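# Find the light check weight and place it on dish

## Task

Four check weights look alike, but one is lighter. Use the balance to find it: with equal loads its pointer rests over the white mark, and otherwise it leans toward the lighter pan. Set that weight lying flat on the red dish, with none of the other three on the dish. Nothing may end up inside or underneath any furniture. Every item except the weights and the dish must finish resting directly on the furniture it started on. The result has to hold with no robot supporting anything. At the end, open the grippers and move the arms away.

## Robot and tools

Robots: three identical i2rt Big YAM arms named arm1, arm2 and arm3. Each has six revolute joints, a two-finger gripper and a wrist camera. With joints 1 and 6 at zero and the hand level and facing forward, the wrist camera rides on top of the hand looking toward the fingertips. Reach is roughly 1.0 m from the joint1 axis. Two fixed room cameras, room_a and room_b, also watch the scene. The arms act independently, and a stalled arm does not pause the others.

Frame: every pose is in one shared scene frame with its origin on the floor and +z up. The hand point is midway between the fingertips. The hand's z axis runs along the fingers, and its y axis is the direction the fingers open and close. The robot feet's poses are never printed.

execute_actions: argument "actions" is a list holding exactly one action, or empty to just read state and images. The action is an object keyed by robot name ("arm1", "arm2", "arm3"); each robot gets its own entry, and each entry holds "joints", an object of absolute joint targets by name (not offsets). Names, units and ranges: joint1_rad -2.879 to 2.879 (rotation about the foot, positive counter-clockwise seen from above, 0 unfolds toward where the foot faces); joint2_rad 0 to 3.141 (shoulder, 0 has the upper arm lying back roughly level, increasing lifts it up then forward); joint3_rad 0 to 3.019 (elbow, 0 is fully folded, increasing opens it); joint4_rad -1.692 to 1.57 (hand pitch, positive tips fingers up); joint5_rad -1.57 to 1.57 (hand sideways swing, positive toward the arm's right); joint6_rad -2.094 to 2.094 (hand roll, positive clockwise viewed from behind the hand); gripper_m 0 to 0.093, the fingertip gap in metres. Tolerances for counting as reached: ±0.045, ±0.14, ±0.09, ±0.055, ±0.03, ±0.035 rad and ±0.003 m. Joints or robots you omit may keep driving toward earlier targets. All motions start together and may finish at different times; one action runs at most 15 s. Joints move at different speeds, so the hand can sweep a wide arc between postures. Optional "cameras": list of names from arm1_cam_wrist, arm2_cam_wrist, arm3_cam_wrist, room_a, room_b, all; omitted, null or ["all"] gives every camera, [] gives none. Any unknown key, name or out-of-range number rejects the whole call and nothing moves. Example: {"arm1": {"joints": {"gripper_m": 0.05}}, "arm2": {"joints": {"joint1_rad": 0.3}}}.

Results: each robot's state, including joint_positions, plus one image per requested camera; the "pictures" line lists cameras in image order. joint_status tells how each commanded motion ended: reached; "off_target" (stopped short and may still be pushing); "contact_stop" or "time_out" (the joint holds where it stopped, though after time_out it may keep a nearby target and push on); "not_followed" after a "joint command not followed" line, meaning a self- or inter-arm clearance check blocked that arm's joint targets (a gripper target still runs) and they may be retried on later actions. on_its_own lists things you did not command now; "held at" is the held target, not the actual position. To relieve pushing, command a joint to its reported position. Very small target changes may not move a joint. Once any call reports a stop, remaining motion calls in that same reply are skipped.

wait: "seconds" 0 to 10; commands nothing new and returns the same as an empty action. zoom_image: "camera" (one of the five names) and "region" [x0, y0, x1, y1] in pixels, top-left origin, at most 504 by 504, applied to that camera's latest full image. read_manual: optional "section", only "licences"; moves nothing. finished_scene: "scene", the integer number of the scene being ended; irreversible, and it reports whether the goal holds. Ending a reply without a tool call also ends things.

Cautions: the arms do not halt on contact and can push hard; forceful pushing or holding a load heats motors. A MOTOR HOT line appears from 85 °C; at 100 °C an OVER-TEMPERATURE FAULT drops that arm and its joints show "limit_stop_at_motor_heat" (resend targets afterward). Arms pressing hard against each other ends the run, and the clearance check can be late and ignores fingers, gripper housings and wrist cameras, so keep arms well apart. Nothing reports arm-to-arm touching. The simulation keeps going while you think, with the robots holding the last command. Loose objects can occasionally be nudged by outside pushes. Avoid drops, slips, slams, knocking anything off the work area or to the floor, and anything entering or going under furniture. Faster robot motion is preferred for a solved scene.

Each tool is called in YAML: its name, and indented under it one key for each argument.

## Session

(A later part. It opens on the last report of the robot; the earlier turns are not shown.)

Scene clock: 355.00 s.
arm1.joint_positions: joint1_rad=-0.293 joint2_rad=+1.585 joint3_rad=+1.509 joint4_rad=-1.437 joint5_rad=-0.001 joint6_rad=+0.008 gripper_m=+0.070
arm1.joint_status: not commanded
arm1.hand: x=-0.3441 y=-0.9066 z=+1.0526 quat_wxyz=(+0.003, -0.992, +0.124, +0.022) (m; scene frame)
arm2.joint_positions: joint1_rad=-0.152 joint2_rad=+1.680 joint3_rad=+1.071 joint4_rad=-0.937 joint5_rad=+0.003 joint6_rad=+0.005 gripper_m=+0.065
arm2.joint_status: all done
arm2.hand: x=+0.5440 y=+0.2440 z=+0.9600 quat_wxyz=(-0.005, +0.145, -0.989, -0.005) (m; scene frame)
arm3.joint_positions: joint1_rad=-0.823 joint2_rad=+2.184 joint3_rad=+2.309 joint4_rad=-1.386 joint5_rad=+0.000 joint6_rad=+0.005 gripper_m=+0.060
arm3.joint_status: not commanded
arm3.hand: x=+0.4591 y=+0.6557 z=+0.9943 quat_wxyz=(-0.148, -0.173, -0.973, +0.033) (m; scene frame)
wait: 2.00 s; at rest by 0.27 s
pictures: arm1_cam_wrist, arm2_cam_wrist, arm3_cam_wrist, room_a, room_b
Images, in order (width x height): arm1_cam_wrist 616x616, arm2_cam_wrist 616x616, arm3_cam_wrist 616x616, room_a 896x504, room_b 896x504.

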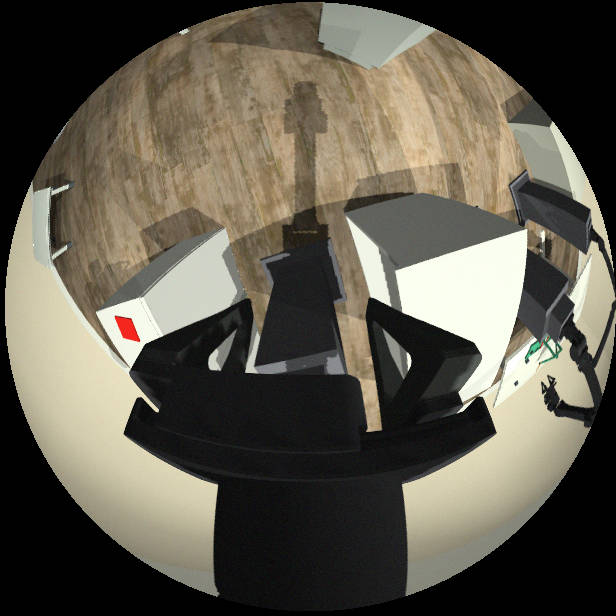

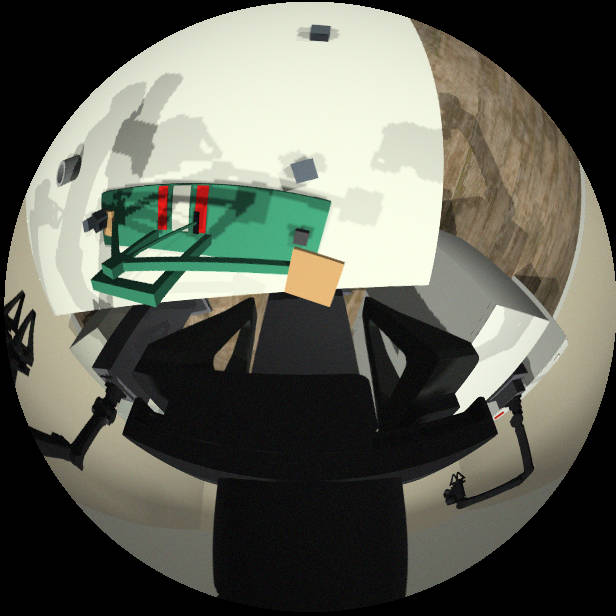

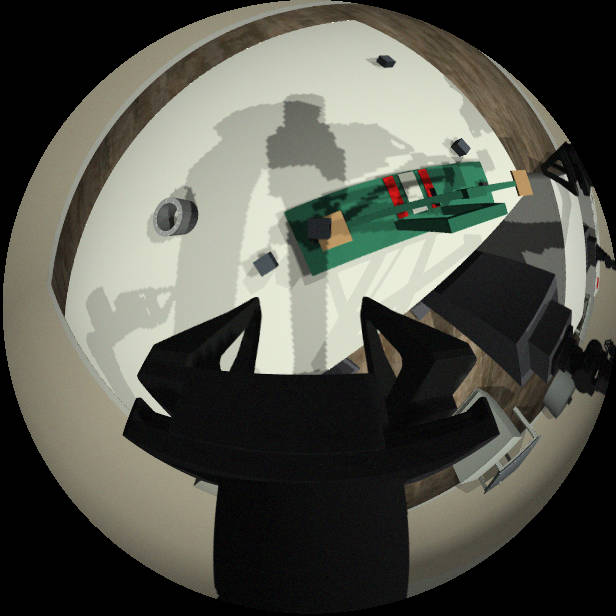

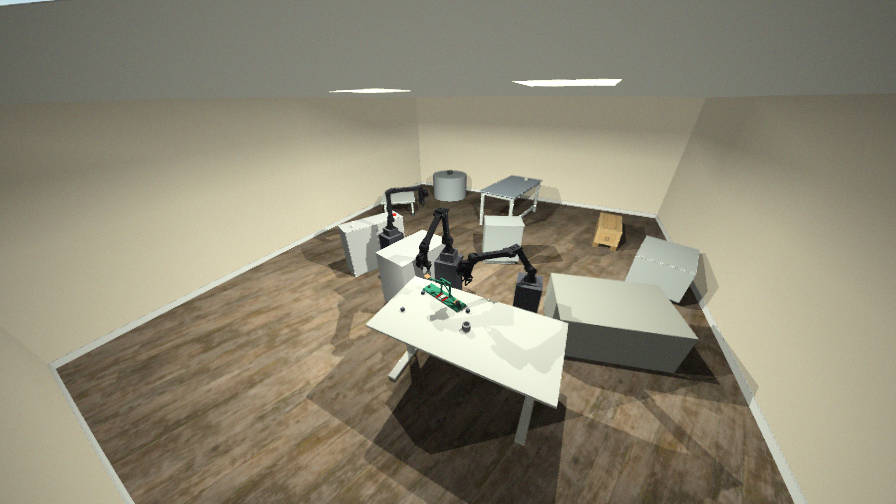

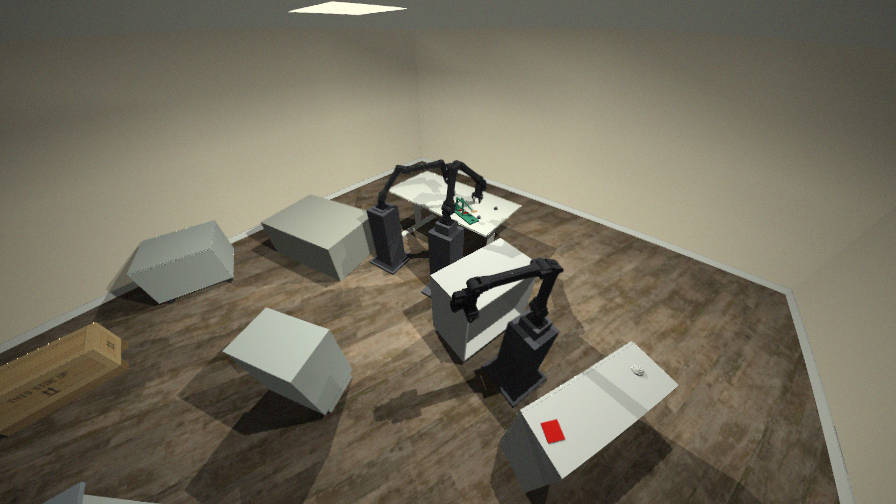

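execute_actions:
  actions: []

Scene clock: 359.03 s.
arm1.joint_positions: joint1_rad=-0.293 joint2_rad=+1.585 joint3_rad=+1.509 joint4_rad=-1.437 joint5_rad=-0.001 joint6_rad=+0.008 gripper_m=+0.070
arm1.joint_status: not commanded
arm1.hand: x=-0.3441 y=-0.9066 z=+1.0526 quat_wxyz=(+0.003, -0.992, +0.124, +0.022) (m; scene frame)
arm2.joint_positions: joint1_rad=-0.152 joint2_rad=+1.680 joint3_rad=+1.071 joint4_rad=-0.937 joint5_rad=+0.003 joint6_rad=+0.005 gripper_m=+0.065
arm2.joint_status: all done
arm2.hand: x=+0.5440 y=+0.2440 z=+0.9600 quat_wxyz=(-0.005, +0.145, -0.989, -0.005) (m; scene frame)
arm3.joint_positions: joint1_rad=-0.823 joint2_rad=+2.184 joint3_rad=+2.309 joint4_rad=-1.386 joint5_rad=+0.000 joint6_rad=+0.005 gripper_m=+0.060
arm3.joint_status: not commanded
arm3.hand: x=+0.4591 y=+0.6557 z=+0.9943 quat_wxyz=(-0.148, -0.173, -0.973, +0.033) (m; scene frame)
pictures: arm1_cam_wrist, arm2_cam_wrist, arm3_cam_wrist, room_a, room_b
Images, in order (width x height): arm1_cam_wrist 616x616, arm2_cam_wrist 616x616, arm3_cam_wrist 616x616, room_a 896x504, room_b 896x504.

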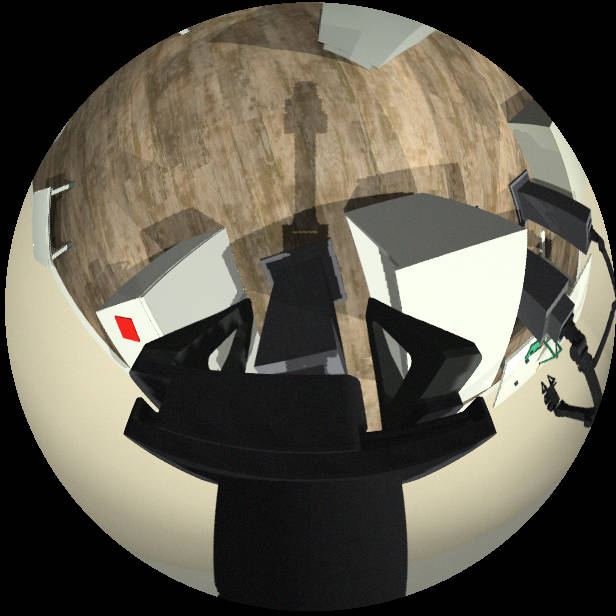

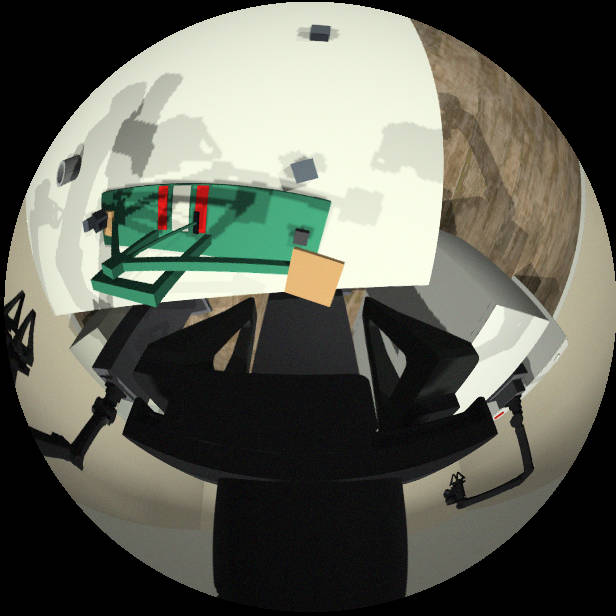

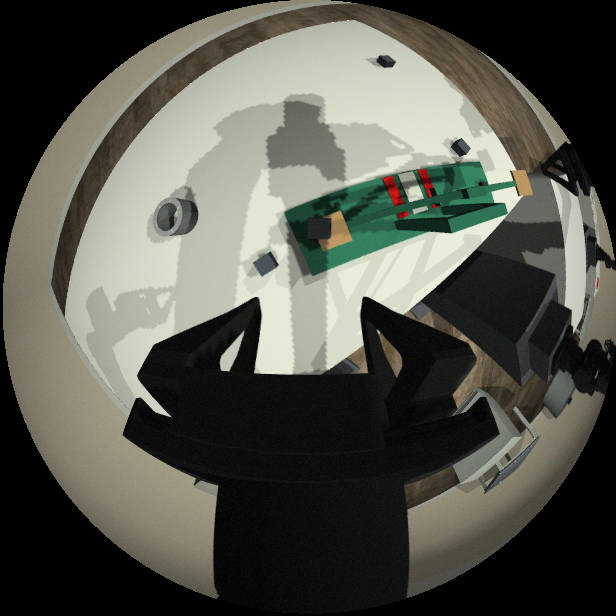

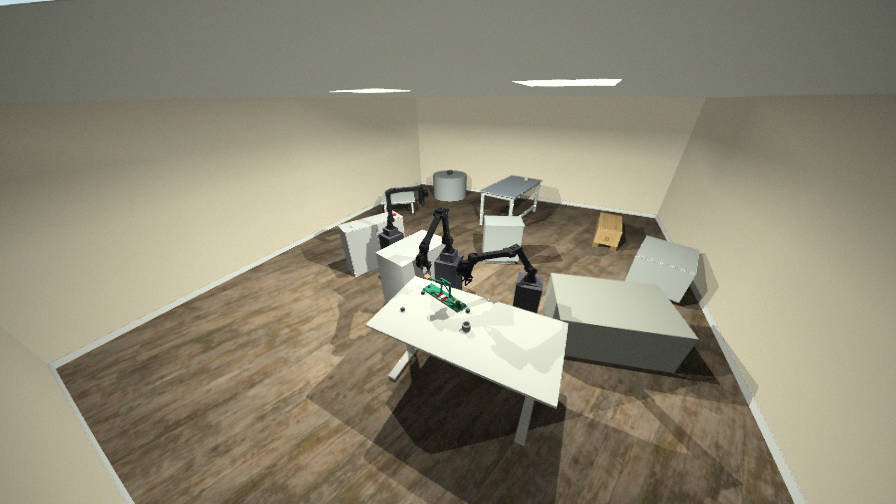

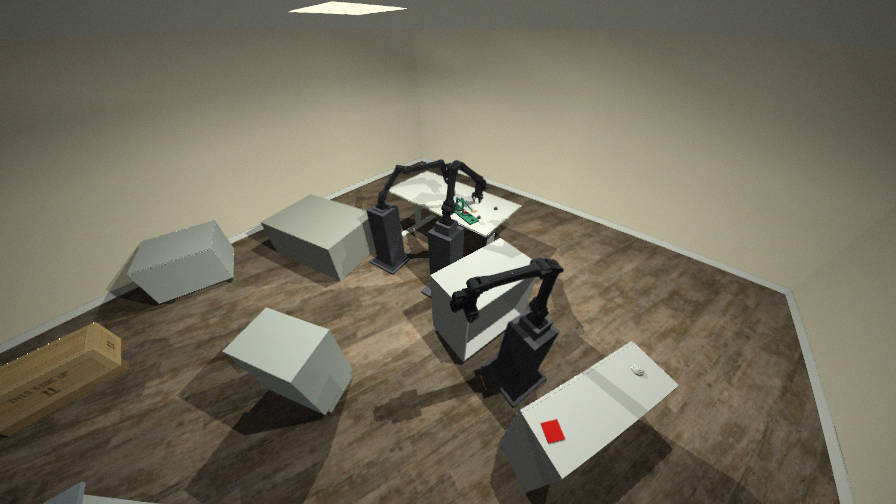

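execute_actions:
  actions:
    - {"arm2":{"joints":{"joint1_rad":-0.16,"joint2_rad":2.15,"joint3_rad":1.51,"joint4_rad":-0.89,"joint6_rad":0.44}}}
  cameras: ["arm2_cam_wrist"]

execute_actions:
  actions:
    - {"arm2":{"joints":{"joint2_rad":2.34}}}
  cameras: ["arm2_cam_wrist"]

Scene clock: 363.17 s.
arm1.joint_positions: joint1_rad=-0.293 joint2_rad=+1.585 joint3_rad=+1.509 joint4_rad=-1.437 joint5_rad=-0.001 joint6_rad=+0.008 gripper_m=+0.070
arm1.joint_status: not commanded
arm1.hand: x=-0.3441 y=-0.9066 z=+1.0526 quat_wxyz=(+0.003, -0.992, +0.124, +0.022) (m; scene frame)
arm2.joint_positions: joint1_rad=-0.152 joint2_rad=+2.146 joint3_rad=+1.464 joint4_rad=-0.895 joint5_rad=+0.003 joint6_rad=+0.431 gripper_m=+0.065
arm2.joint_status: all done
arm2.hand: x=+0.6667 y=+0.2827 z=+0.8478 quat_wxyz=(+0.010, -0.068, -0.998, +0.000) (m; scene frame)
arm3.joint_positions: joint1_rad=-0.823 joint2_rad=+2.184 joint3_rad=+2.309 joint4_rad=-1.386 joint5_rad=+0.000 joint6_rad=+0.005 gripper_m=+0.060
arm3.joint_status: not commanded
arm3.hand: x=+0.4591 y=+0.6557 z=+0.9943 quat_wxyz=(-0.148, -0.173, -0.973, +0.033) (m; scene frame)
pictures: arm2_cam_wrist
Images, in order (width x height): arm2_cam_wrist 616x616.

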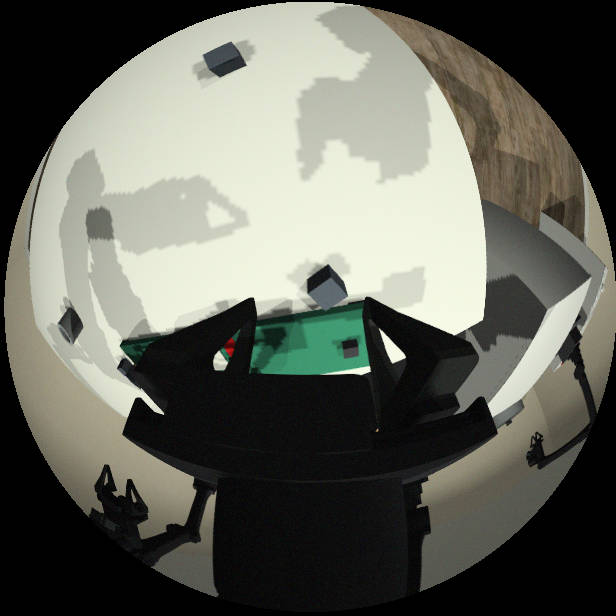

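Scene clock: 364.27 s.
arm1.joint_positions: joint1_rad=-0.293 joint2_rad=+1.585 joint3_rad=+1.509 joint4_rad=-1.437 joint5_rad=-0.001 joint6_rad=+0.008 gripper_m=+0.070
arm1.joint_status: not commanded
arm1.hand: x=-0.3441 y=-0.9066 z=+1.0526 quat_wxyz=(+0.003, -0.992, +0.124, +0.022) (m; scene frame)
arm2.joint_positions: joint1_rad=-0.152 joint2_rad=+2.348 joint3_rad=+1.490 joint4_rad=-0.895 joint5_rad=+0.003 joint6_rad=+0.432 gripper_m=+0.065
arm2.joint_status: all done
arm2.hand: x=+0.6277 y=+0.2719 z=+0.7455 quat_wxyz=(+0.093, -0.067, -0.993, +0.031) (m; scene frame)
arm3.joint_positions: joint1_rad=-0.823 joint2_rad=+2.184 joint3_rad=+2.309 joint4_rad=-1.386 joint5_rad=+0.000 joint6_rad=+0.005 gripper_m=+0.060
arm3.joint_status: not commanded
arm3.hand: x=+0.4591 y=+0.6557 z=+0.9943 quat_wxyz=(-0.148, -0.173, -0.973, +0.033) (m; scene frame)
pictures: arm2_cam_wrist
Images, in order (width x height): arm2_cam_wrist 616x616.

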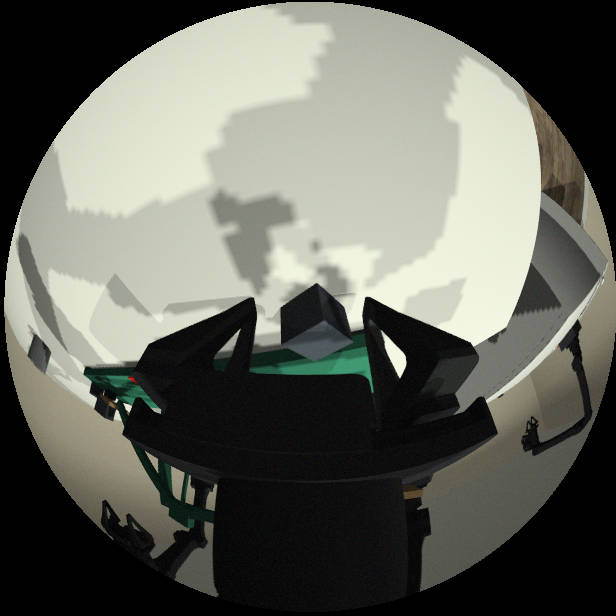

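execute_actions:
  actions:
    - {"arm2":{"joints":{"gripper_m":0.02}}}
  cameras: []

execute_actions:
  actions:
    - {"arm2":{"joints":{"joint2_rad":1.75,"joint3_rad":1.3,"joint4_rad":-1.2,"joint6_rad":1.2}}}
  cameras: ["arm2_cam_wrist","room_a"]

Scene clock: 365.93 s.
arm1.joint_positions: joint1_rad=-0.293 joint2_rad=+1.585 joint3_rad=+1.509 joint4_rad=-1.437 joint5_rad=-0.001 joint6_rad=+0.008 gripper_m=+0.070
arm1.joint_status: not commanded
arm1.hand: x=-0.3441 y=-0.9066 z=+1.0526 quat_wxyz=(+0.003, -0.992, +0.124, +0.022) (m; scene frame)
arm2.joint_positions: joint1_rad=-0.153 joint2_rad=+2.347 joint3_rad=+1.490 joint4_rad=-0.895 joint5_rad=+0.003 joint6_rad=+0.433 gripper_m=+0.020
arm2.joint_status: all done
arm2.hand: x=+0.6280 y=+0.2718 z=+0.7459 quat_wxyz=(+0.092, -0.068, -0.993, +0.031) (m; scene frame)
arm3.joint_positions: joint1_rad=-0.823 joint2_rad=+2.184 joint3_rad=+2.309 joint4_rad=-1.386 joint5_rad=+0.000 joint6_rad=+0.005 gripper_m=+0.060
arm3.joint_status: not commanded
arm3.hand: x=+0.4591 y=+0.6557 z=+0.9943 quat_wxyz=(-0.148, -0.173, -0.973, +0.033) (m; scene frame)
pictures: none
No camera images: the call's "cameras" was empty. Leave "cameras" out to get every camera's image.

Scene clock: 367.67 s.
arm1.joint_positions: joint1_rad=-0.293 joint2_rad=+1.585 joint3_rad=+1.509 joint4_rad=-1.437 joint5_rad=-0.001 joint6_rad=+0.008 gripper_m=+0.070
arm1.joint_status: not commanded
arm1.hand: x=-0.3441 y=-0.9066 z=+1.0526 quat_wxyz=(+0.003, -0.992, +0.124, +0.022) (m; scene frame)
arm2.joint_positions: joint1_rad=-0.154 joint2_rad=+1.730 joint3_rad=+1.301 joint4_rad=-1.188 joint5_rad=+0.003 joint6_rad=+1.191 gripper_m=+0.020
arm2.joint_status: all done
arm2.hand: x=+0.5786 y=+0.2532 z=+1.0133 quat_wxyz=(+0.025, -0.433, -0.901, +0.017) (m; scene frame)
arm3.joint_positions: joint1_rad=-0.823 joint2_rad=+2.184 joint3_rad=+2.309 joint4_rad=-1.386 joint5_rad=+0.000 joint6_rad=+0.005 gripper_m=+0.060
arm3.joint_status: not commanded
arm3.hand: x=+0.4591 y=+0.6557 z=+0.9943 quat_wxyz=(-0.148, -0.173, -0.973, +0.033) (m; scene frame)
pictures: arm2_cam_wrist, room_a
Images, in order (width x height): arm2_cam_wrist 616x616, room_a 896x504.

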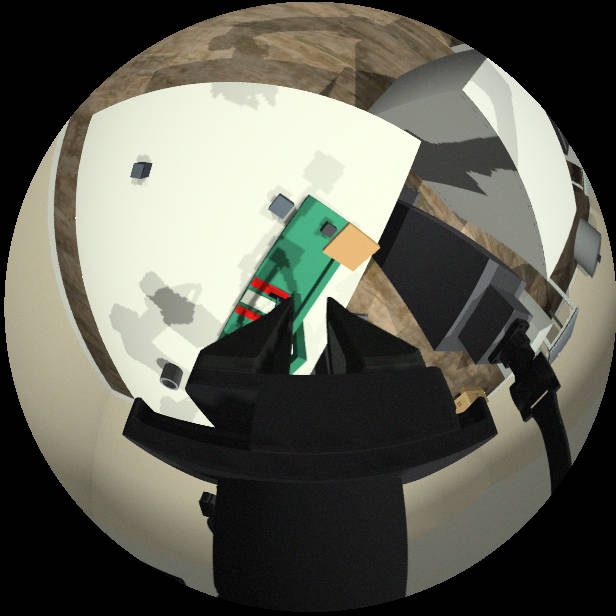

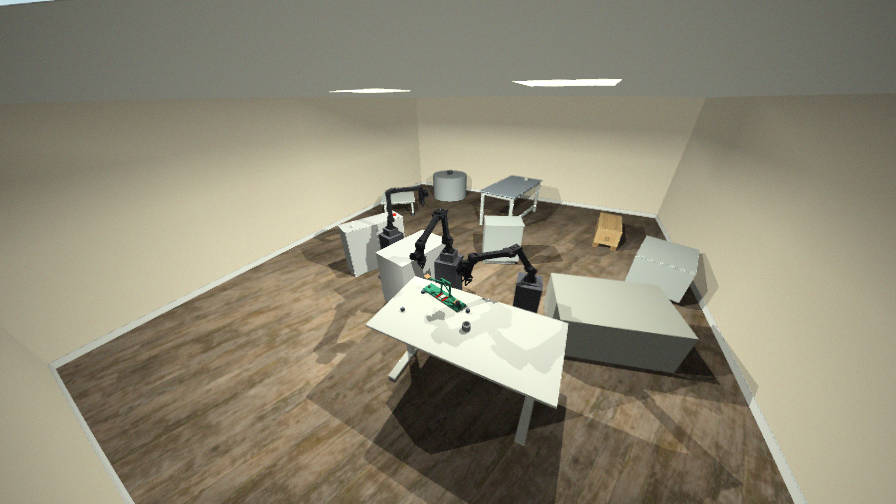

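execute_actions:
  actions:
    - {"arm2":{"joints":{"joint2_rad":2.2,"joint3_rad":1.51,"joint4_rad":-0.89,"joint6_rad":0.44,"gripper_m":0.065}}}
  cameras: ["arm2_cam_wrist"]

Scene clock: 372.90 s.
arm1.joint_positions: joint1_rad=-0.293 joint2_rad=+1.585 joint3_rad=+1.509 joint4_rad=-1.437 joint5_rad=-0.001 joint6_rad=+0.008 gripper_m=+0.070
arm1.joint_status: not commanded
arm1.hand: x=-0.3441 y=-0.9066 z=+1.0526 quat_wxyz=(+0.003, -0.992, +0.124, +0.022) (m; scene frame)
arm2.joint_positions: joint1_rad=-0.154 joint2_rad=+2.208 joint3_rad=+1.487 joint4_rad=-0.902 joint5_rad=+0.003 joint6_rad=+0.449 gripper_m=+0.065
arm2.joint_status: all done
arm2.hand: x=+0.6628 y=+0.2809 z=+0.8199 quat_wxyz=(+0.032, -0.077, -0.996, +0.008) (m; scene frame)
arm3.joint_positions: joint1_rad=-0.823 joint2_rad=+2.184 joint3_rad=+2.309 joint4_rad=-1.386 joint5_rad=+0.000 joint6_rad=+0.005 gripper_m=+0.060
arm3.joint_status: not commanded
arm3.hand: x=+0.4591 y=+0.6557 z=+0.9943 quat_wxyz=(-0.148, -0.173, -0.973, +0.033) (m; scene frame)
pictures: arm2_cam_wrist
Images, in order (width x height): arm2_cam_wrist 616x616.

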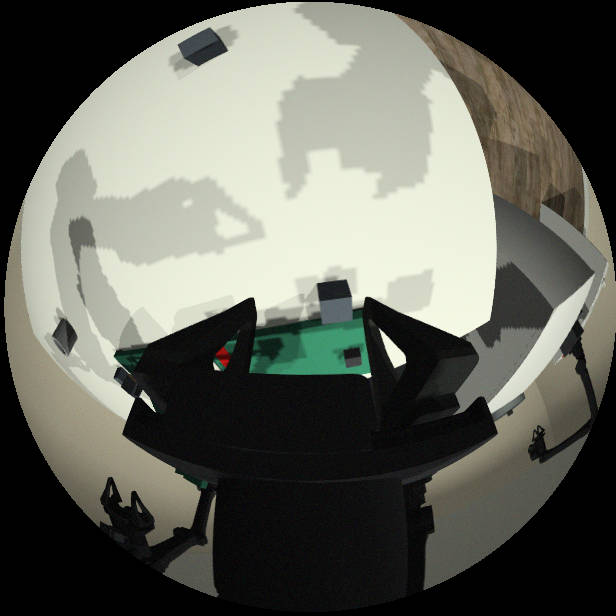

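Aligned now, slightly right. Rotate j1 a bit and go down keeping x further.

execute_actions:
  actions:
    - {"arm2":{"joints":{"joint1_rad":-0.2,"joint2_rad":2.34,"joint4_rad":-0.8}}}
  cameras: ["arm2_cam_wrist"]

Scene clock: 374.63 s.
arm1.joint_positions: joint1_rad=-0.293 joint2_rad=+1.585 joint3_rad=+1.509 joint4_rad=-1.437 joint5_rad=-0.001 joint6_rad=+0.008 gripper_m=+0.070
arm1.joint_status: not commanded
arm1.hand: x=-0.3441 y=-0.9066 z=+1.0526 quat_wxyz=(+0.003, -0.992, +0.124, +0.022) (m; scene frame)
arm2.joint_positions: joint1_rad=-0.201 joint2_rad=+2.343 joint3_rad=+1.487 joint4_rad=-0.811 joint5_rad=+0.002 joint6_rad=+0.448 gripper_m=+0.065
arm2.joint_status: all done
arm2.hand: x=+0.6551 y=+0.2515 z=+0.7444 quat_wxyz=(+0.053, -0.100, -0.993, +0.015) (m; scene frame)
arm3.joint_positions: joint1_rad=-0.823 joint2_rad=+2.184 joint3_rad=+2.309 joint4_rad=-1.386 joint5_rad=+0.000 joint6_rad=+0.005 gripper_m=+0.060
arm3.joint_status: not commanded
arm3.hand: x=+0.4591 y=+0.6557 z=+0.9943 quat_wxyz=(-0.148, -0.173, -0.973, +0.033) (m; scene frame)
pictures: arm2_cam_wrist
Images, in order (width x height): arm2_cam_wrist 616x616.

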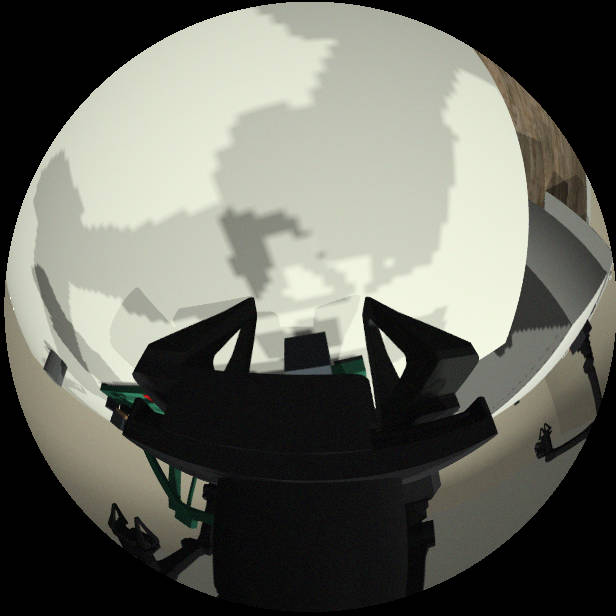

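Slightly beyond.

execute_actions:
  actions:
    - {"arm2":{"joints":{"joint4_rad":-0.87}}}
  cameras: []

execute_actions:
  actions:
    - {"arm2":{"joints":{"gripper_m":0.02}}}
  cameras: []

execute_actions:
  actions:
    - {"arm2":{"joints":{"joint2_rad":1.75,"joint3_rad":1.3,"joint4_rad":-1.2,"joint6_rad":1.2}}}
  cameras: ["arm2_cam_wrist"]

Scene clock: 376.83 s.
arm1.joint_positions: joint1_rad=-0.293 joint2_rad=+1.585 joint3_rad=+1.509 joint4_rad=-1.437 joint5_rad=-0.001 joint6_rad=+0.008 gripper_m=+0.070
arm1.joint_status: not commanded
arm1.hand: x=-0.3441 y=-0.9066 z=+1.0526 quat_wxyz=(+0.003, -0.992, +0.124, +0.022) (m; scene frame)
arm2.joint_positions: joint1_rad=-0.201 joint2_rad=+2.343 joint3_rad=+1.487 joint4_rad=-0.857 joint5_rad=+0.002 joint6_rad=+0.448 gripper_m=+0.065
arm2.joint_status: all done
arm2.hand: x=+0.6441 y=+0.2488 z=+0.7459 quat_wxyz=(+0.074, -0.100, -0.992, +0.023) (m; scene frame)
arm3.joint_positions: joint1_rad=-0.823 joint2_rad=+2.184 joint3_rad=+2.309 joint4_rad=-1.386 joint5_rad=+0.000 joint6_rad=+0.005 gripper_m=+0.060
arm3.joint_status: not commanded
arm3.hand: x=+0.4591 y=+0.6557 z=+0.9943 quat_wxyz=(-0.148, -0.173, -0.973, +0.033) (m; scene frame)
pictures: none
No camera images: the call's "cameras" was empty. Leave "cameras" out to get every camera's image.

Scene clock: 377.43 s.
arm1.joint_positions: joint1_rad=-0.293 joint2_rad=+1.585 joint3_rad=+1.509 joint4_rad=-1.437 joint5_rad=-0.001 joint6_rad=+0.008 gripper_m=+0.070
arm1.joint_status: not commanded
arm1.hand: x=-0.3441 y=-0.9066 z=+1.0526 quat_wxyz=(+0.003, -0.992, +0.124, +0.022) (m; scene frame)
arm2.joint_positions: joint1_rad=-0.201 joint2_rad=+2.343 joint3_rad=+1.487 joint4_rad=-0.857 joint5_rad=+0.002 joint6_rad=+0.448 gripper_m=+0.020
arm2.joint_status: all done
arm2.hand: x=+0.6441 y=+0.2488 z=+0.7459 quat_wxyz=(+0.074, -0.100, -0.992, +0.023) (m; scene frame)
arm3.joint_positions: joint1_rad=-0.823 joint2_rad=+2.184 joint3_rad=+2.309 joint4_rad=-1.386 joint5_rad=+0.000 joint6_rad=+0.005 gripper_m=+0.060
arm3.joint_status: not commanded
arm3.hand: x=+0.4591 y=+0.6557 z=+0.9943 quat_wxyz=(-0.148, -0.173, -0.973, +0.033) (m; scene frame)
pictures: none
No camera images: the call's "cameras" was empty. Leave "cameras" out to get every camera's image.

Scene clock: 379.17 s.
arm1.joint_positions: joint1_rad=-0.293 joint2_rad=+1.585 joint3_rad=+1.509 joint4_rad=-1.437 joint5_rad=-0.001 joint6_rad=+0.008 gripper_m=+0.070
arm1.joint_status: not commanded
arm1.hand: x=-0.3441 y=-0.9066 z=+1.0526 quat_wxyz=(+0.003, -0.992, +0.124, +0.022) (m; scene frame)
arm2.joint_positions: joint1_rad=-0.201 joint2_rad=+1.731 joint3_rad=+1.300 joint4_rad=-1.188 joint5_rad=+0.002 joint6_rad=+1.191 gripper_m=+0.020
arm2.joint_status: all done
arm2.hand: x=+0.5844 y=+0.2310 z=+1.0126 quat_wxyz=(+0.026, -0.455, -0.890, +0.017) (m; scene frame)
arm3.joint_positions: joint1_rad=-0.823 joint2_rad=+2.184 joint3_rad=+2.309 joint4_rad=-1.386 joint5_rad=+0.000 joint6_rad=+0.005 gripper_m=+0.060
arm3.joint_status: not commanded
arm3.hand: x=+0.4591 y=+0.6557 z=+0.9943 quat_wxyz=(-0.148, -0.173, -0.973, +0.033) (m; scene frame)
pictures: arm2_cam_wrist
Images, in order (width x height): arm2_cam_wrist 616x616.

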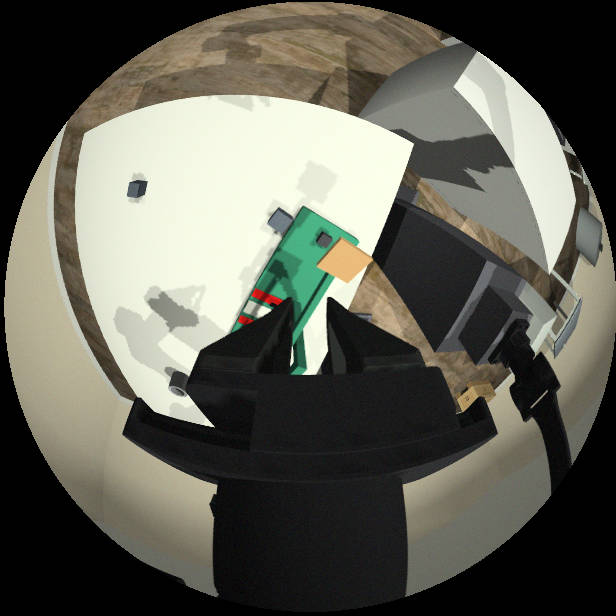

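execute_actions:
  actions:
    - {"arm2":{"joints":{"joint2_rad":2.2,"joint3_rad":1.49,"joint4_rad":-0.89,"joint6_rad":0.44,"gripper_m":0.065}}}
  cameras: []

execute_actions:
  actions:
    - {"arm2":{"joints":{"joint2_rad":2.37}}}
  cameras: ["arm2_cam_wrist"]

Scene clock: 382.37 s.
arm1.joint_positions: joint1_rad=-0.293 joint2_rad=+1.585 joint3_rad=+1.509 joint4_rad=-1.437 joint5_rad=-0.001 joint6_rad=+0.008 gripper_m=+0.070
arm1.joint_status: not commanded
arm1.hand: x=-0.3441 y=-0.9066 z=+1.0526 quat_wxyz=(+0.003, -0.992, +0.124, +0.022) (m; scene frame)
arm2.joint_positions: joint1_rad=-0.201 joint2_rad=+2.208 joint3_rad=+1.470 joint4_rad=-0.902 joint5_rad=+0.002 joint6_rad=+0.449 gripper_m=+0.065
arm2.joint_status: all done
arm2.hand: x=+0.6614 y=+0.2524 z=+0.8148 quat_wxyz=(+0.041, -0.101, -0.994, +0.010) (m; scene frame)
arm3.joint_positions: joint1_rad=-0.823 joint2_rad=+2.184 joint3_rad=+2.309 joint4_rad=-1.386 joint5_rad=+0.000 joint6_rad=+0.005 gripper_m=+0.060
arm3.joint_status: not commanded
arm3.hand: x=+0.4591 y=+0.6557 z=+0.9943 quat_wxyz=(-0.148, -0.173, -0.973, +0.033) (m; scene frame)
pictures: none
No camera images: the call's "cameras" was empty. Leave "cameras" out to get every camera's image.

Scene clock: 383.33 s.
arm1.joint_positions: joint1_rad=-0.293 joint2_rad=+1.585 joint3_rad=+1.509 joint4_rad=-1.437 joint5_rad=-0.001 joint6_rad=+0.008 gripper_m=+0.070
arm1.joint_status: not commanded
arm1.hand: x=-0.3441 y=-0.9066 z=+1.0526 quat_wxyz=(+0.003, -0.992, +0.124, +0.022) (m; scene frame)
arm2.joint_positions: joint1_rad=-0.205 joint2_rad=+2.348 joint3_rad=+1.483 joint4_rad=-0.897 joint5_rad=-0.001 joint6_rad=+0.448 gripper_m=+0.065
arm2.joint_status: all done
arm2.hand: x=+0.6312 y=+0.2442 z=+0.7442 quat_wxyz=(+0.098, -0.101, -0.990, +0.030) (m; scene frame)
arm3.joint_positions: joint1_rad=-0.823 joint2_rad=+2.184 joint3_rad=+2.309 joint4_rad=-1.386 joint5_rad=+0.000 joint6_rad=+0.005 gripper_m=+0.060
arm3.joint_status: not commanded
arm3.hand: x=+0.4591 y=+0.6557 z=+0.9943 quat_wxyz=(-0.148, -0.173, -0.973, +0.033) (m; scene frame)
pictures: arm2_cam_wrist
Images, in order (width x height): arm2_cam_wrist 616x616.

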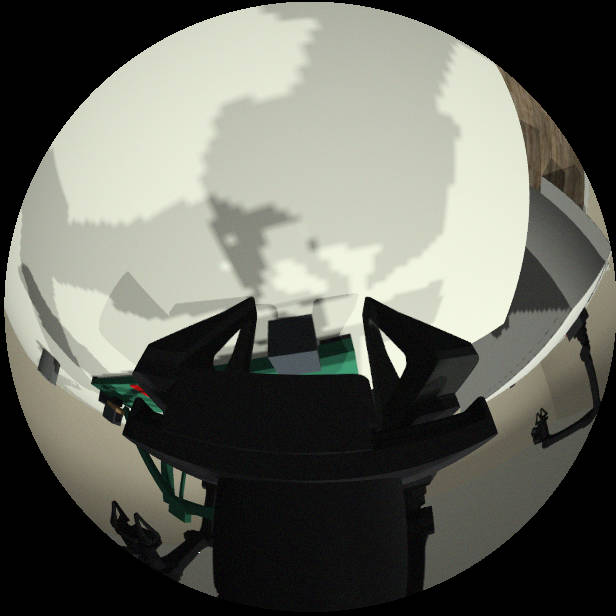

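execute_actions:
  actions:
    - {"arm2":{"joints":{"gripper_m":0.02}}}
  cameras: ["arm2_cam_wrist"]

Scene clock: 384.50 s.
arm1.joint_positions: joint1_rad=-0.293 joint2_rad=+1.585 joint3_rad=+1.509 joint4_rad=-1.437 joint5_rad=-0.001 joint6_rad=+0.008 gripper_m=+0.070
arm1.joint_status: not commanded
arm1.hand: x=-0.3441 y=-0.9066 z=+1.0526 quat_wxyz=(+0.003, -0.992, +0.124, +0.022) (m; scene frame)
arm2.joint_positions: joint1_rad=-0.205 joint2_rad=+2.348 joint3_rad=+1.483 joint4_rad=-0.897 joint5_rad=-0.001 joint6_rad=+0.448 gripper_m=+0.020
arm2.joint_status: all done
arm2.hand: x=+0.6312 y=+0.2442 z=+0.7442 quat_wxyz=(+0.098, -0.101, -0.990, +0.029) (m; scene frame)
arm3.joint_positions: joint1_rad=-0.823 joint2_rad=+2.184 joint3_rad=+2.309 joint4_rad=-1.386 joint5_rad=+0.000 joint6_rad=+0.005 gripper_m=+0.060
arm3.joint_status: not commanded
arm3.hand: x=+0.4591 y=+0.6557 z=+0.9943 quat_wxyz=(-0.148, -0.173, -0.973, +0.033) (m; scene frame)
pictures: arm2_cam_wrist
Images, in order (width x height): arm2_cam_wrist 616x616.

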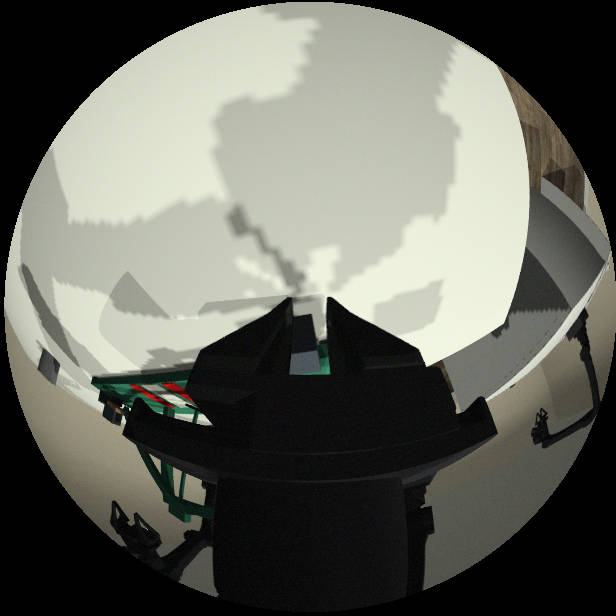

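execute_actions:
  actions:
    - {"arm2":{"joints":{"gripper_m":0.065}}}
  cameras: []

execute_actions:
  actions:
    - {"arm2":{"joints":{"joint4_rad":-1.02}}}
  cameras: ["arm2_cam_wrist"]

execute_actions:
  actions:
    - {"arm2":{"joints":{"gripper_m":0.02}}}
  cameras: ["arm2_cam_wrist"]

Scene clock: 386.73 s.
arm1.joint_positions: joint1_rad=-0.293 joint2_rad=+1.585 joint3_rad=+1.509 joint4_rad=-1.437 joint5_rad=-0.001 joint6_rad=+0.008 gripper_m=+0.070
arm1.joint_status: not commanded
arm1.hand: x=-0.3441 y=-0.9066 z=+1.0526 quat_wxyz=(+0.003, -0.992, +0.124, +0.022) (m; scene frame)
arm2.joint_positions: joint1_rad=-0.205 joint2_rad=+2.348 joint3_rad=+1.483 joint4_rad=-0.897 joint5_rad=-0.001 joint6_rad=+0.448 gripper_m=+0.065
arm2.joint_status: all done
arm2.hand: x=+0.6312 y=+0.2442 z=+0.7442 quat_wxyz=(+0.098, -0.101, -0.990, +0.029) (m; scene frame)
arm3.joint_positions: joint1_rad=-0.823 joint2_rad=+2.184 joint3_rad=+2.309 joint4_rad=-1.386 joint5_rad=+0.000 joint6_rad=+0.005 gripper_m=+0.060
arm3.joint_status: not commanded
arm3.hand: x=+0.4591 y=+0.6557 z=+0.9943 quat_wxyz=(-0.148, -0.173, -0.973, +0.033) (m; scene frame)
pictures: none
No camera images: the call's "cameras" was empty. Leave "cameras" out to get every camera's image.

Scene clock: 387.43 s.
arm1.joint_positions: joint1_rad=-0.293 joint2_rad=+1.585 joint3_rad=+1.509 joint4_rad=-1.437 joint5_rad=-0.001 joint6_rad=+0.008 gripper_m=+0.070
arm1.joint_status: not commanded
arm1.hand: x=-0.3441 y=-0.9066 z=+1.0526 quat_wxyz=(+0.003, -0.992, +0.124, +0.022) (m; scene frame)
arm2.joint_positions: joint1_rad=-0.205 joint2_rad=+2.348 joint3_rad=+1.483 joint4_rad=-0.992 joint5_rad=-0.001 joint6_rad=+0.448 gripper_m=+0.065
arm2.joint_status: all done
arm2.hand: x=+0.6093 y=+0.2387 z=+0.7500 quat_wxyz=(+0.142, -0.101, -0.984, +0.046) (m; scene frame)
arm3.joint_positions: joint1_rad=-0.823 joint2_rad=+2.184 joint3_rad=+2.309 joint4_rad=-1.386 joint5_rad=+0.000 joint6_rad=+0.005 gripper_m=+0.060
arm3.joint_status: not commanded
arm3.hand: x=+0.4591 y=+0.6557 z=+0.9943 quat_wxyz=(-0.148, -0.173, -0.973, +0.033) (m; scene frame)
pictures: arm2_cam_wrist
Images, in order (width x height): arm2_cam_wrist 616x616.

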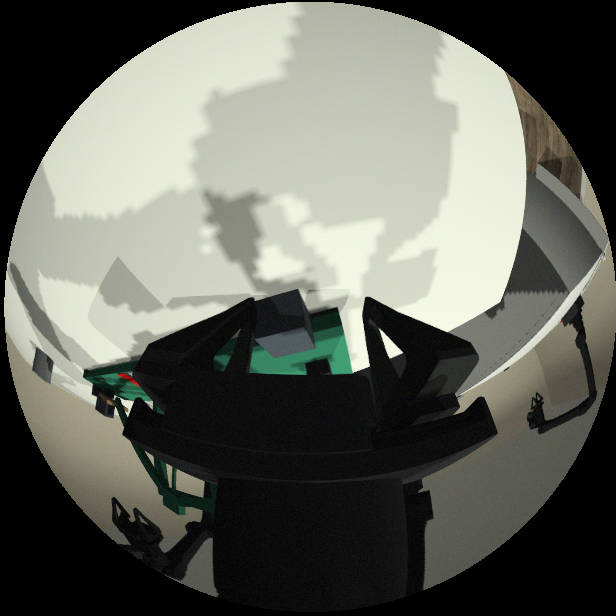

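Scene clock: 388.03 s.
arm1.joint_positions: joint1_rad=-0.293 joint2_rad=+1.585 joint3_rad=+1.509 joint4_rad=-1.437 joint5_rad=-0.001 joint6_rad=+0.008 gripper_m=+0.070
arm1.joint_status: not commanded
arm1.hand: x=-0.3441 y=-0.9066 z=+1.0526 quat_wxyz=(+0.003, -0.992, +0.124, +0.022) (m; scene frame)
arm2.joint_positions: joint1_rad=-0.205 joint2_rad=+2.348 joint3_rad=+1.492 joint4_rad=-0.992 joint5_rad=-0.003 joint6_rad=+0.450 gripper_m=+0.020
arm2.joint_status: all done
arm2.hand: x=+0.6137 y=+0.2401 z=+0.7515 quat_wxyz=(+0.139, -0.102, -0.984, +0.043) (m; scene frame)
arm3.joint_positions: joint1_rad=-0.823 joint2_rad=+2.184 joint3_rad=+2.309 joint4_rad=-1.386 joint5_rad=+0.000 joint6_rad=+0.005 gripper_m=+0.060
arm3.joint_status: not commanded
arm3.hand: x=+0.4591 y=+0.6557 z=+0.9943 quat_wxyz=(-0.148, -0.173, -0.973, +0.033) (m; scene frame)
pictures: arm2_cam_wrist
Images, in order (width x height): arm2_cam_wrist 616x616.

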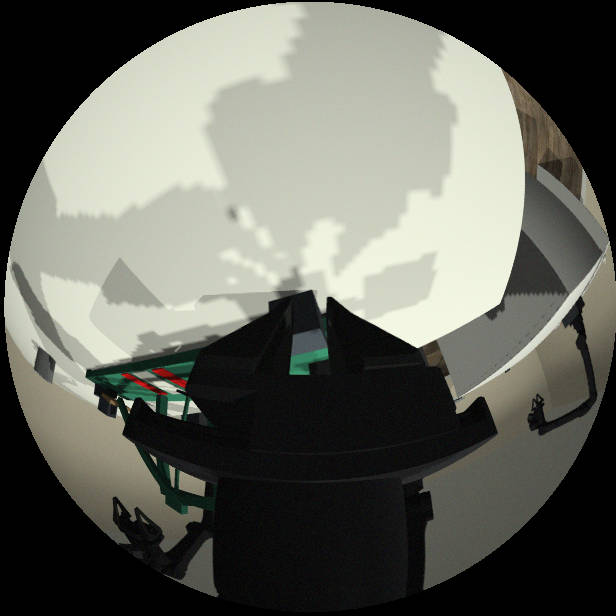

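execute_actions:
  actions:
    - {"arm2":{"joints":{"gripper_m":0.075}}}
  cameras: []

execute_actions:
  actions:
    - {"arm2":{"joints":{"joint1_rad":-0.17,"joint2_rad":2.42,"joint4_rad":-0.9}}}
  cameras: ["arm2_cam_wrist"]

execute_actions:
  actions:
    - {"arm2":{"joints":{"gripper_m":0.02}}}
  cameras: ["arm2_cam_wrist"]

Scene clock: 390.70 s.
arm1.joint_positions: joint1_rad=-0.293 joint2_rad=+1.585 joint3_rad=+1.509 joint4_rad=-1.437 joint5_rad=-0.001 joint6_rad=+0.008 gripper_m=+0.070
arm1.joint_status: not commanded
arm1.hand: x=-0.3441 y=-0.9066 z=+1.0526 quat_wxyz=(+0.003, -0.992, +0.124, +0.022) (m; scene frame)
arm2.joint_positions: joint1_rad=-0.205 joint2_rad=+2.348 joint3_rad=+1.492 joint4_rad=-1.007 joint5_rad=+0.001 joint6_rad=+0.448 gripper_m=+0.075
arm2.joint_status: all done
arm2.hand: x=+0.6106 y=+0.2386 z=+0.7526 quat_wxyz=(+0.145, -0.100, -0.983, +0.048) (m; scene frame)
arm3.joint_positions: joint1_rad=-0.823 joint2_rad=+2.184 joint3_rad=+2.309 joint4_rad=-1.386 joint5_rad=+0.000 joint6_rad=+0.005 gripper_m=+0.060
arm3.joint_status: not commanded
arm3.hand: x=+0.4591 y=+0.6557 z=+0.9943 quat_wxyz=(-0.148, -0.173, -0.973, +0.033) (m; scene frame)
pictures: none
No camera images: the call's "cameras" was empty. Leave "cameras" out to get every camera's image.

Scene clock: 392.60 s.
arm1.joint_positions: joint1_rad=-0.293 joint2_rad=+1.585 joint3_rad=+1.509 joint4_rad=-1.437 joint5_rad=-0.001 joint6_rad=+0.008 gripper_m=+0.070
arm1.joint_status: not commanded
arm1.hand: x=-0.3441 y=-0.9066 z=+1.0526 quat_wxyz=(+0.003, -0.992, +0.124, +0.022) (m; scene frame)
arm2.joint_positions: joint1_rad=-0.191 joint2_rad=+2.364 joint3_rad=+1.492 joint4_rad=-0.964 joint5_rad=+0.005 joint6_rad=+0.429 gripper_m=+0.075
arm2.joint_status: joint4_rad time_out (moved +0.042 of +0.107); the others done
arm2.on_its_own: joint4_rad reads -0.964 and still pushes toward -0.900 since a time_out
arm2.hand: x=+0.6138 y=+0.2462 z=+0.7417 quat_wxyz=(+0.132, -0.084, -0.987, +0.044) (m; scene frame)
arm3.joint_positions: joint1_rad=-0.823 joint2_rad=+2.184 joint3_rad=+2.309 joint4_rad=-1.386 joint5_rad=+0.000 joint6_rad=+0.005 gripper_m=+0.060
arm3.joint_status: not commanded
arm3.hand: x=+0.4591 y=+0.6557 z=+0.9943 quat_wxyz=(-0.148, -0.173, -0.973, +0.033) (m; scene frame)
pictures: arm2_cam_wrist
Images, in order (width x height): arm2_cam_wrist 616x616.

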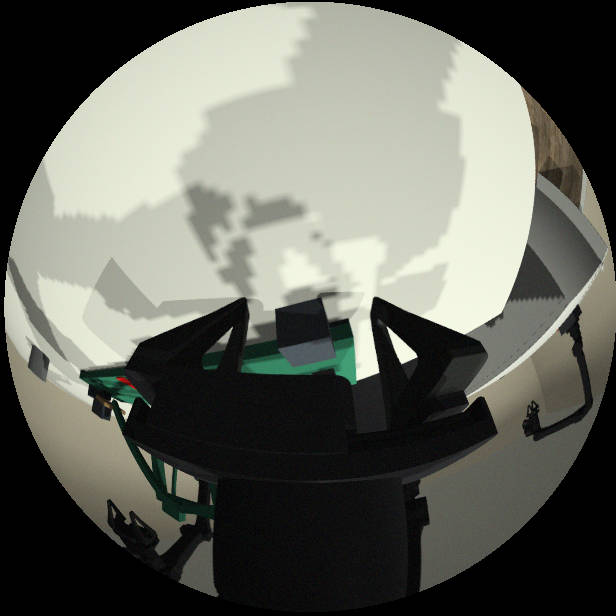

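not run: a stop came earlier in this reply.

execute_actions:
  actions:
    - {"arm2":{"joints":{"gripper_m":0.02,"joint4_rad":-0.964}}}
  cameras: ["arm2_cam_wrist"]

Scene clock: 394.20 s.
arm1.joint_positions: joint1_rad=-0.293 joint2_rad=+1.585 joint3_rad=+1.509 joint4_rad=-1.437 joint5_rad=-0.001 joint6_rad=+0.008 gripper_m=+0.070
arm1.joint_status: not commanded
arm1.hand: x=-0.3441 y=-0.9066 z=+1.0526 quat_wxyz=(+0.003, -0.992, +0.124, +0.022) (m; scene frame)
arm2.joint_positions: joint1_rad=-0.175 joint2_rad=+2.368 joint3_rad=+1.497 joint4_rad=-0.951 joint5_rad=+0.003 joint6_rad=+0.438 gripper_m=+0.020
arm2.joint_status: all done
arm2.hand: x=+0.6161 y=+0.2561 z=+0.7399 quat_wxyz=(+0.125, -0.081, -0.988, +0.042) (m; scene frame)
arm3.joint_positions: joint1_rad=-0.823 joint2_rad=+2.184 joint3_rad=+2.309 joint4_rad=-1.386 joint5_rad=+0.000 joint6_rad=+0.005 gripper_m=+0.060
arm3.joint_status: not commanded
arm3.hand: x=+0.4591 y=+0.6557 z=+0.9943 quat_wxyz=(-0.148, -0.173, -0.973, +0.033) (m; scene frame)
pictures: arm2_cam_wrist
Images, in order (width x height): arm2_cam_wrist 616x616.

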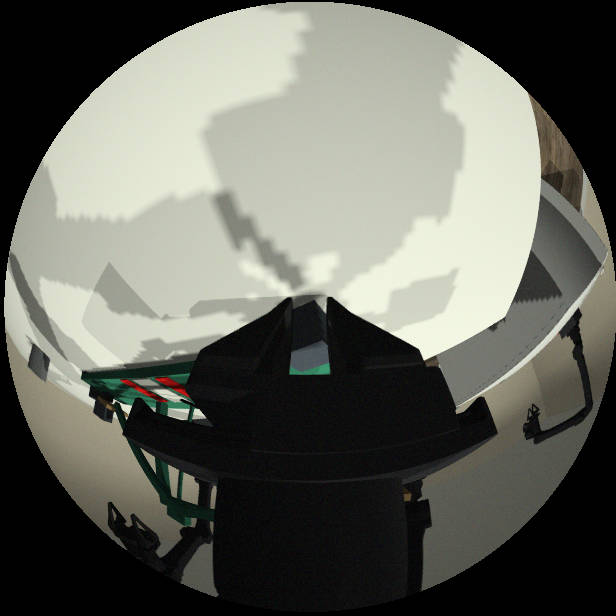

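execute_actions:
  actions:
    - {"arm2":{"joints":{"gripper_m":0.075,"joint2_rad":2.3}}}
  cameras: []

execute_actions:
  actions:
    - {"arm2":{"joints":{"joint4_rad":-1.08}}}
  cameras: []

execute_actions:
  actions:
    - {"arm2":{"joints":{"joint2_rad":2.42}}}
  cameras: ["arm2_cam_wrist"]

execute_actions:
  actions:
    - {"arm2":{"joints":{"gripper_m":0.02}}}
  cameras: ["arm2_cam_wrist"]

Scene clock: 397.40 s.
arm1.joint_positions: joint1_rad=-0.293 joint2_rad=+1.585 joint3_rad=+1.509 joint4_rad=-1.437 joint5_rad=-0.001 joint6_rad=+0.008 gripper_m=+0.070
arm1.joint_status: not commanded
arm1.hand: x=-0.3441 y=-0.9066 z=+1.0526 quat_wxyz=(+0.003, -0.992, +0.124, +0.022) (m; scene frame)
arm2.joint_positions: joint1_rad=-0.176 joint2_rad=+2.295 joint3_rad=+1.497 joint4_rad=-0.960 joint5_rad=+0.003 joint6_rad=+0.439 gripper_m=+0.075
arm2.joint_status: all done
arm2.hand: x=+0.6355 y=+0.2606 z=+0.7775 quat_wxyz=(+0.095, -0.082, -0.992, +0.031) (m; scene frame)
arm3.joint_positions: joint1_rad=-0.823 joint2_rad=+2.184 joint3_rad=+2.309 joint4_rad=-1.386 joint5_rad=+0.000 joint6_rad=+0.005 gripper_m=+0.060
arm3.joint_status: not commanded
arm3.hand: x=+0.4591 y=+0.6557 z=+0.9943 quat_wxyz=(-0.148, -0.173, -0.973, +0.033) (m; scene frame)
pictures: none
No camera images: the call's "cameras" was empty. Leave "cameras" out to get every camera's image.

Scene clock: 398.17 s.
arm1.joint_positions: joint1_rad=-0.293 joint2_rad=+1.585 joint3_rad=+1.509 joint4_rad=-1.437 joint5_rad=-0.001 joint6_rad=+0.008 gripper_m=+0.070
arm1.joint_status: not commanded
arm1.hand: x=-0.3441 y=-0.9066 z=+1.0526 quat_wxyz=(+0.003, -0.992, +0.124, +0.022) (m; scene frame)
arm2.joint_positions: joint1_rad=-0.176 joint2_rad=+2.295 joint3_rad=+1.497 joint4_rad=-1.066 joint5_rad=+0.003 joint6_rad=+0.439 gripper_m=+0.075
arm2.joint_status: all done
arm2.hand: x=+0.6112 y=+0.2538 z=+0.7841 quat_wxyz=(+0.144, -0.081, -0.985, +0.050) (m; scene frame)
arm3.joint_positions: joint1_rad=-0.823 joint2_rad=+2.184 joint3_rad=+2.309 joint4_rad=-1.386 joint5_rad=+0.000 joint6_rad=+0.005 gripper_m=+0.060
arm3.joint_status: not commanded
arm3.hand: x=+0.4591 y=+0.6557 z=+0.9943 quat_wxyz=(-0.148, -0.173, -0.973, +0.033) (m; scene frame)
pictures: none
No camera images: the call's "cameras" was empty. Leave "cameras" out to get every camera's image.

Scene clock: 399.17 s.
arm1.joint_positions: joint1_rad=-0.293 joint2_rad=+1.585 joint3_rad=+1.509 joint4_rad=-1.437 joint5_rad=-0.001 joint6_rad=+0.008 gripper_m=+0.070
arm1.joint_status: not commanded
arm1.hand: x=-0.3441 y=-0.9066 z=+1.0526 quat_wxyz=(+0.003, -0.992, +0.124, +0.022) (m; scene frame)
arm2.joint_positions: joint1_rad=-0.178 joint2_rad=+2.383 joint3_rad=+1.504 joint4_rad=-1.074 joint5_rad=-0.001 joint6_rad=+0.438 gripper_m=+0.075
arm2.joint_status: all done
arm2.hand: x=+0.5877 y=+0.2469 z=+0.7437 quat_wxyz=(+0.186, -0.081, -0.977, +0.063) (m; scene frame)
arm3.joint_positions: joint1_rad=-0.823 joint2_rad=+2.184 joint3_rad=+2.309 joint4_rad=-1.386 joint5_rad=+0.000 joint6_rad=+0.005 gripper_m=+0.060
arm3.joint_status: not commanded
arm3.hand: x=+0.4591 y=+0.6557 z=+0.9943 quat_wxyz=(-0.148, -0.173, -0.973, +0.033) (m; scene frame)
pictures: arm2_cam_wrist
Images, in order (width x height): arm2_cam_wrist 616x616.

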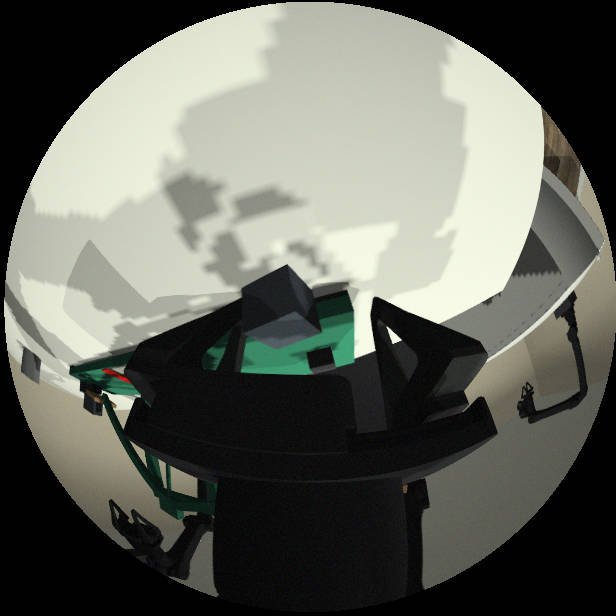

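Scene clock: 399.80 s.
arm1.joint_positions: joint1_rad=-0.293 joint2_rad=+1.585 joint3_rad=+1.509 joint4_rad=-1.437 joint5_rad=-0.001 joint6_rad=+0.008 gripper_m=+0.070
arm1.joint_status: not commanded
arm1.hand: x=-0.3441 y=-0.9066 z=+1.0526 quat_wxyz=(+0.003, -0.992, +0.124, +0.022) (m; scene frame)
arm2.joint_positions: joint1_rad=-0.191 joint2_rad=+2.384 joint3_rad=+1.500 joint4_rad=-1.091 joint5_rad=+0.014 joint6_rad=+0.435 gripper_m=+0.031
arm2.joint_status: gripper_m off_target (ended at +0.031, target +0.020)
arm2.hand: x=+0.5841 y=+0.2368 z=+0.7441 quat_wxyz=(+0.194, -0.085, -0.975, +0.072) (m; scene frame)
arm3.joint_positions: joint1_rad=-0.823 joint2_rad=+2.184 joint3_rad=+2.309 joint4_rad=-1.386 joint5_rad=+0.000 joint6_rad=+0.005 gripper_m=+0.060
arm3.joint_status: not commanded
arm3.hand: x=+0.4591 y=+0.6557 z=+0.9943 quat_wxyz=(-0.148, -0.173, -0.973, +0.033) (m; scene frame)
pictures: arm2_cam_wrist
Images, in order (width x height): arm2_cam_wrist 616x616.

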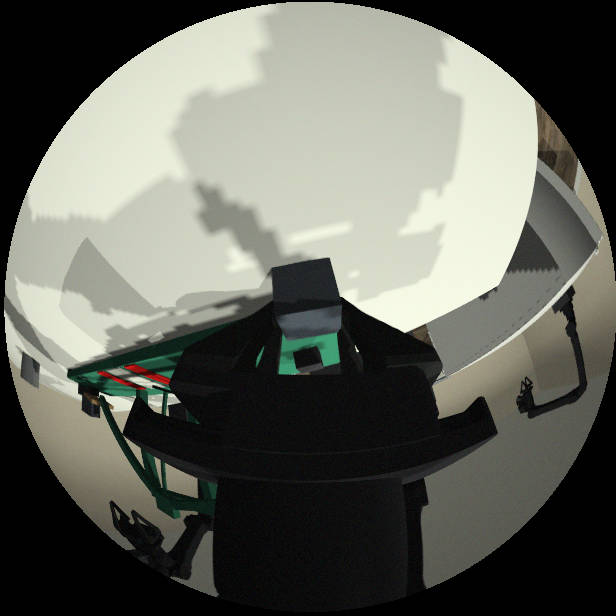

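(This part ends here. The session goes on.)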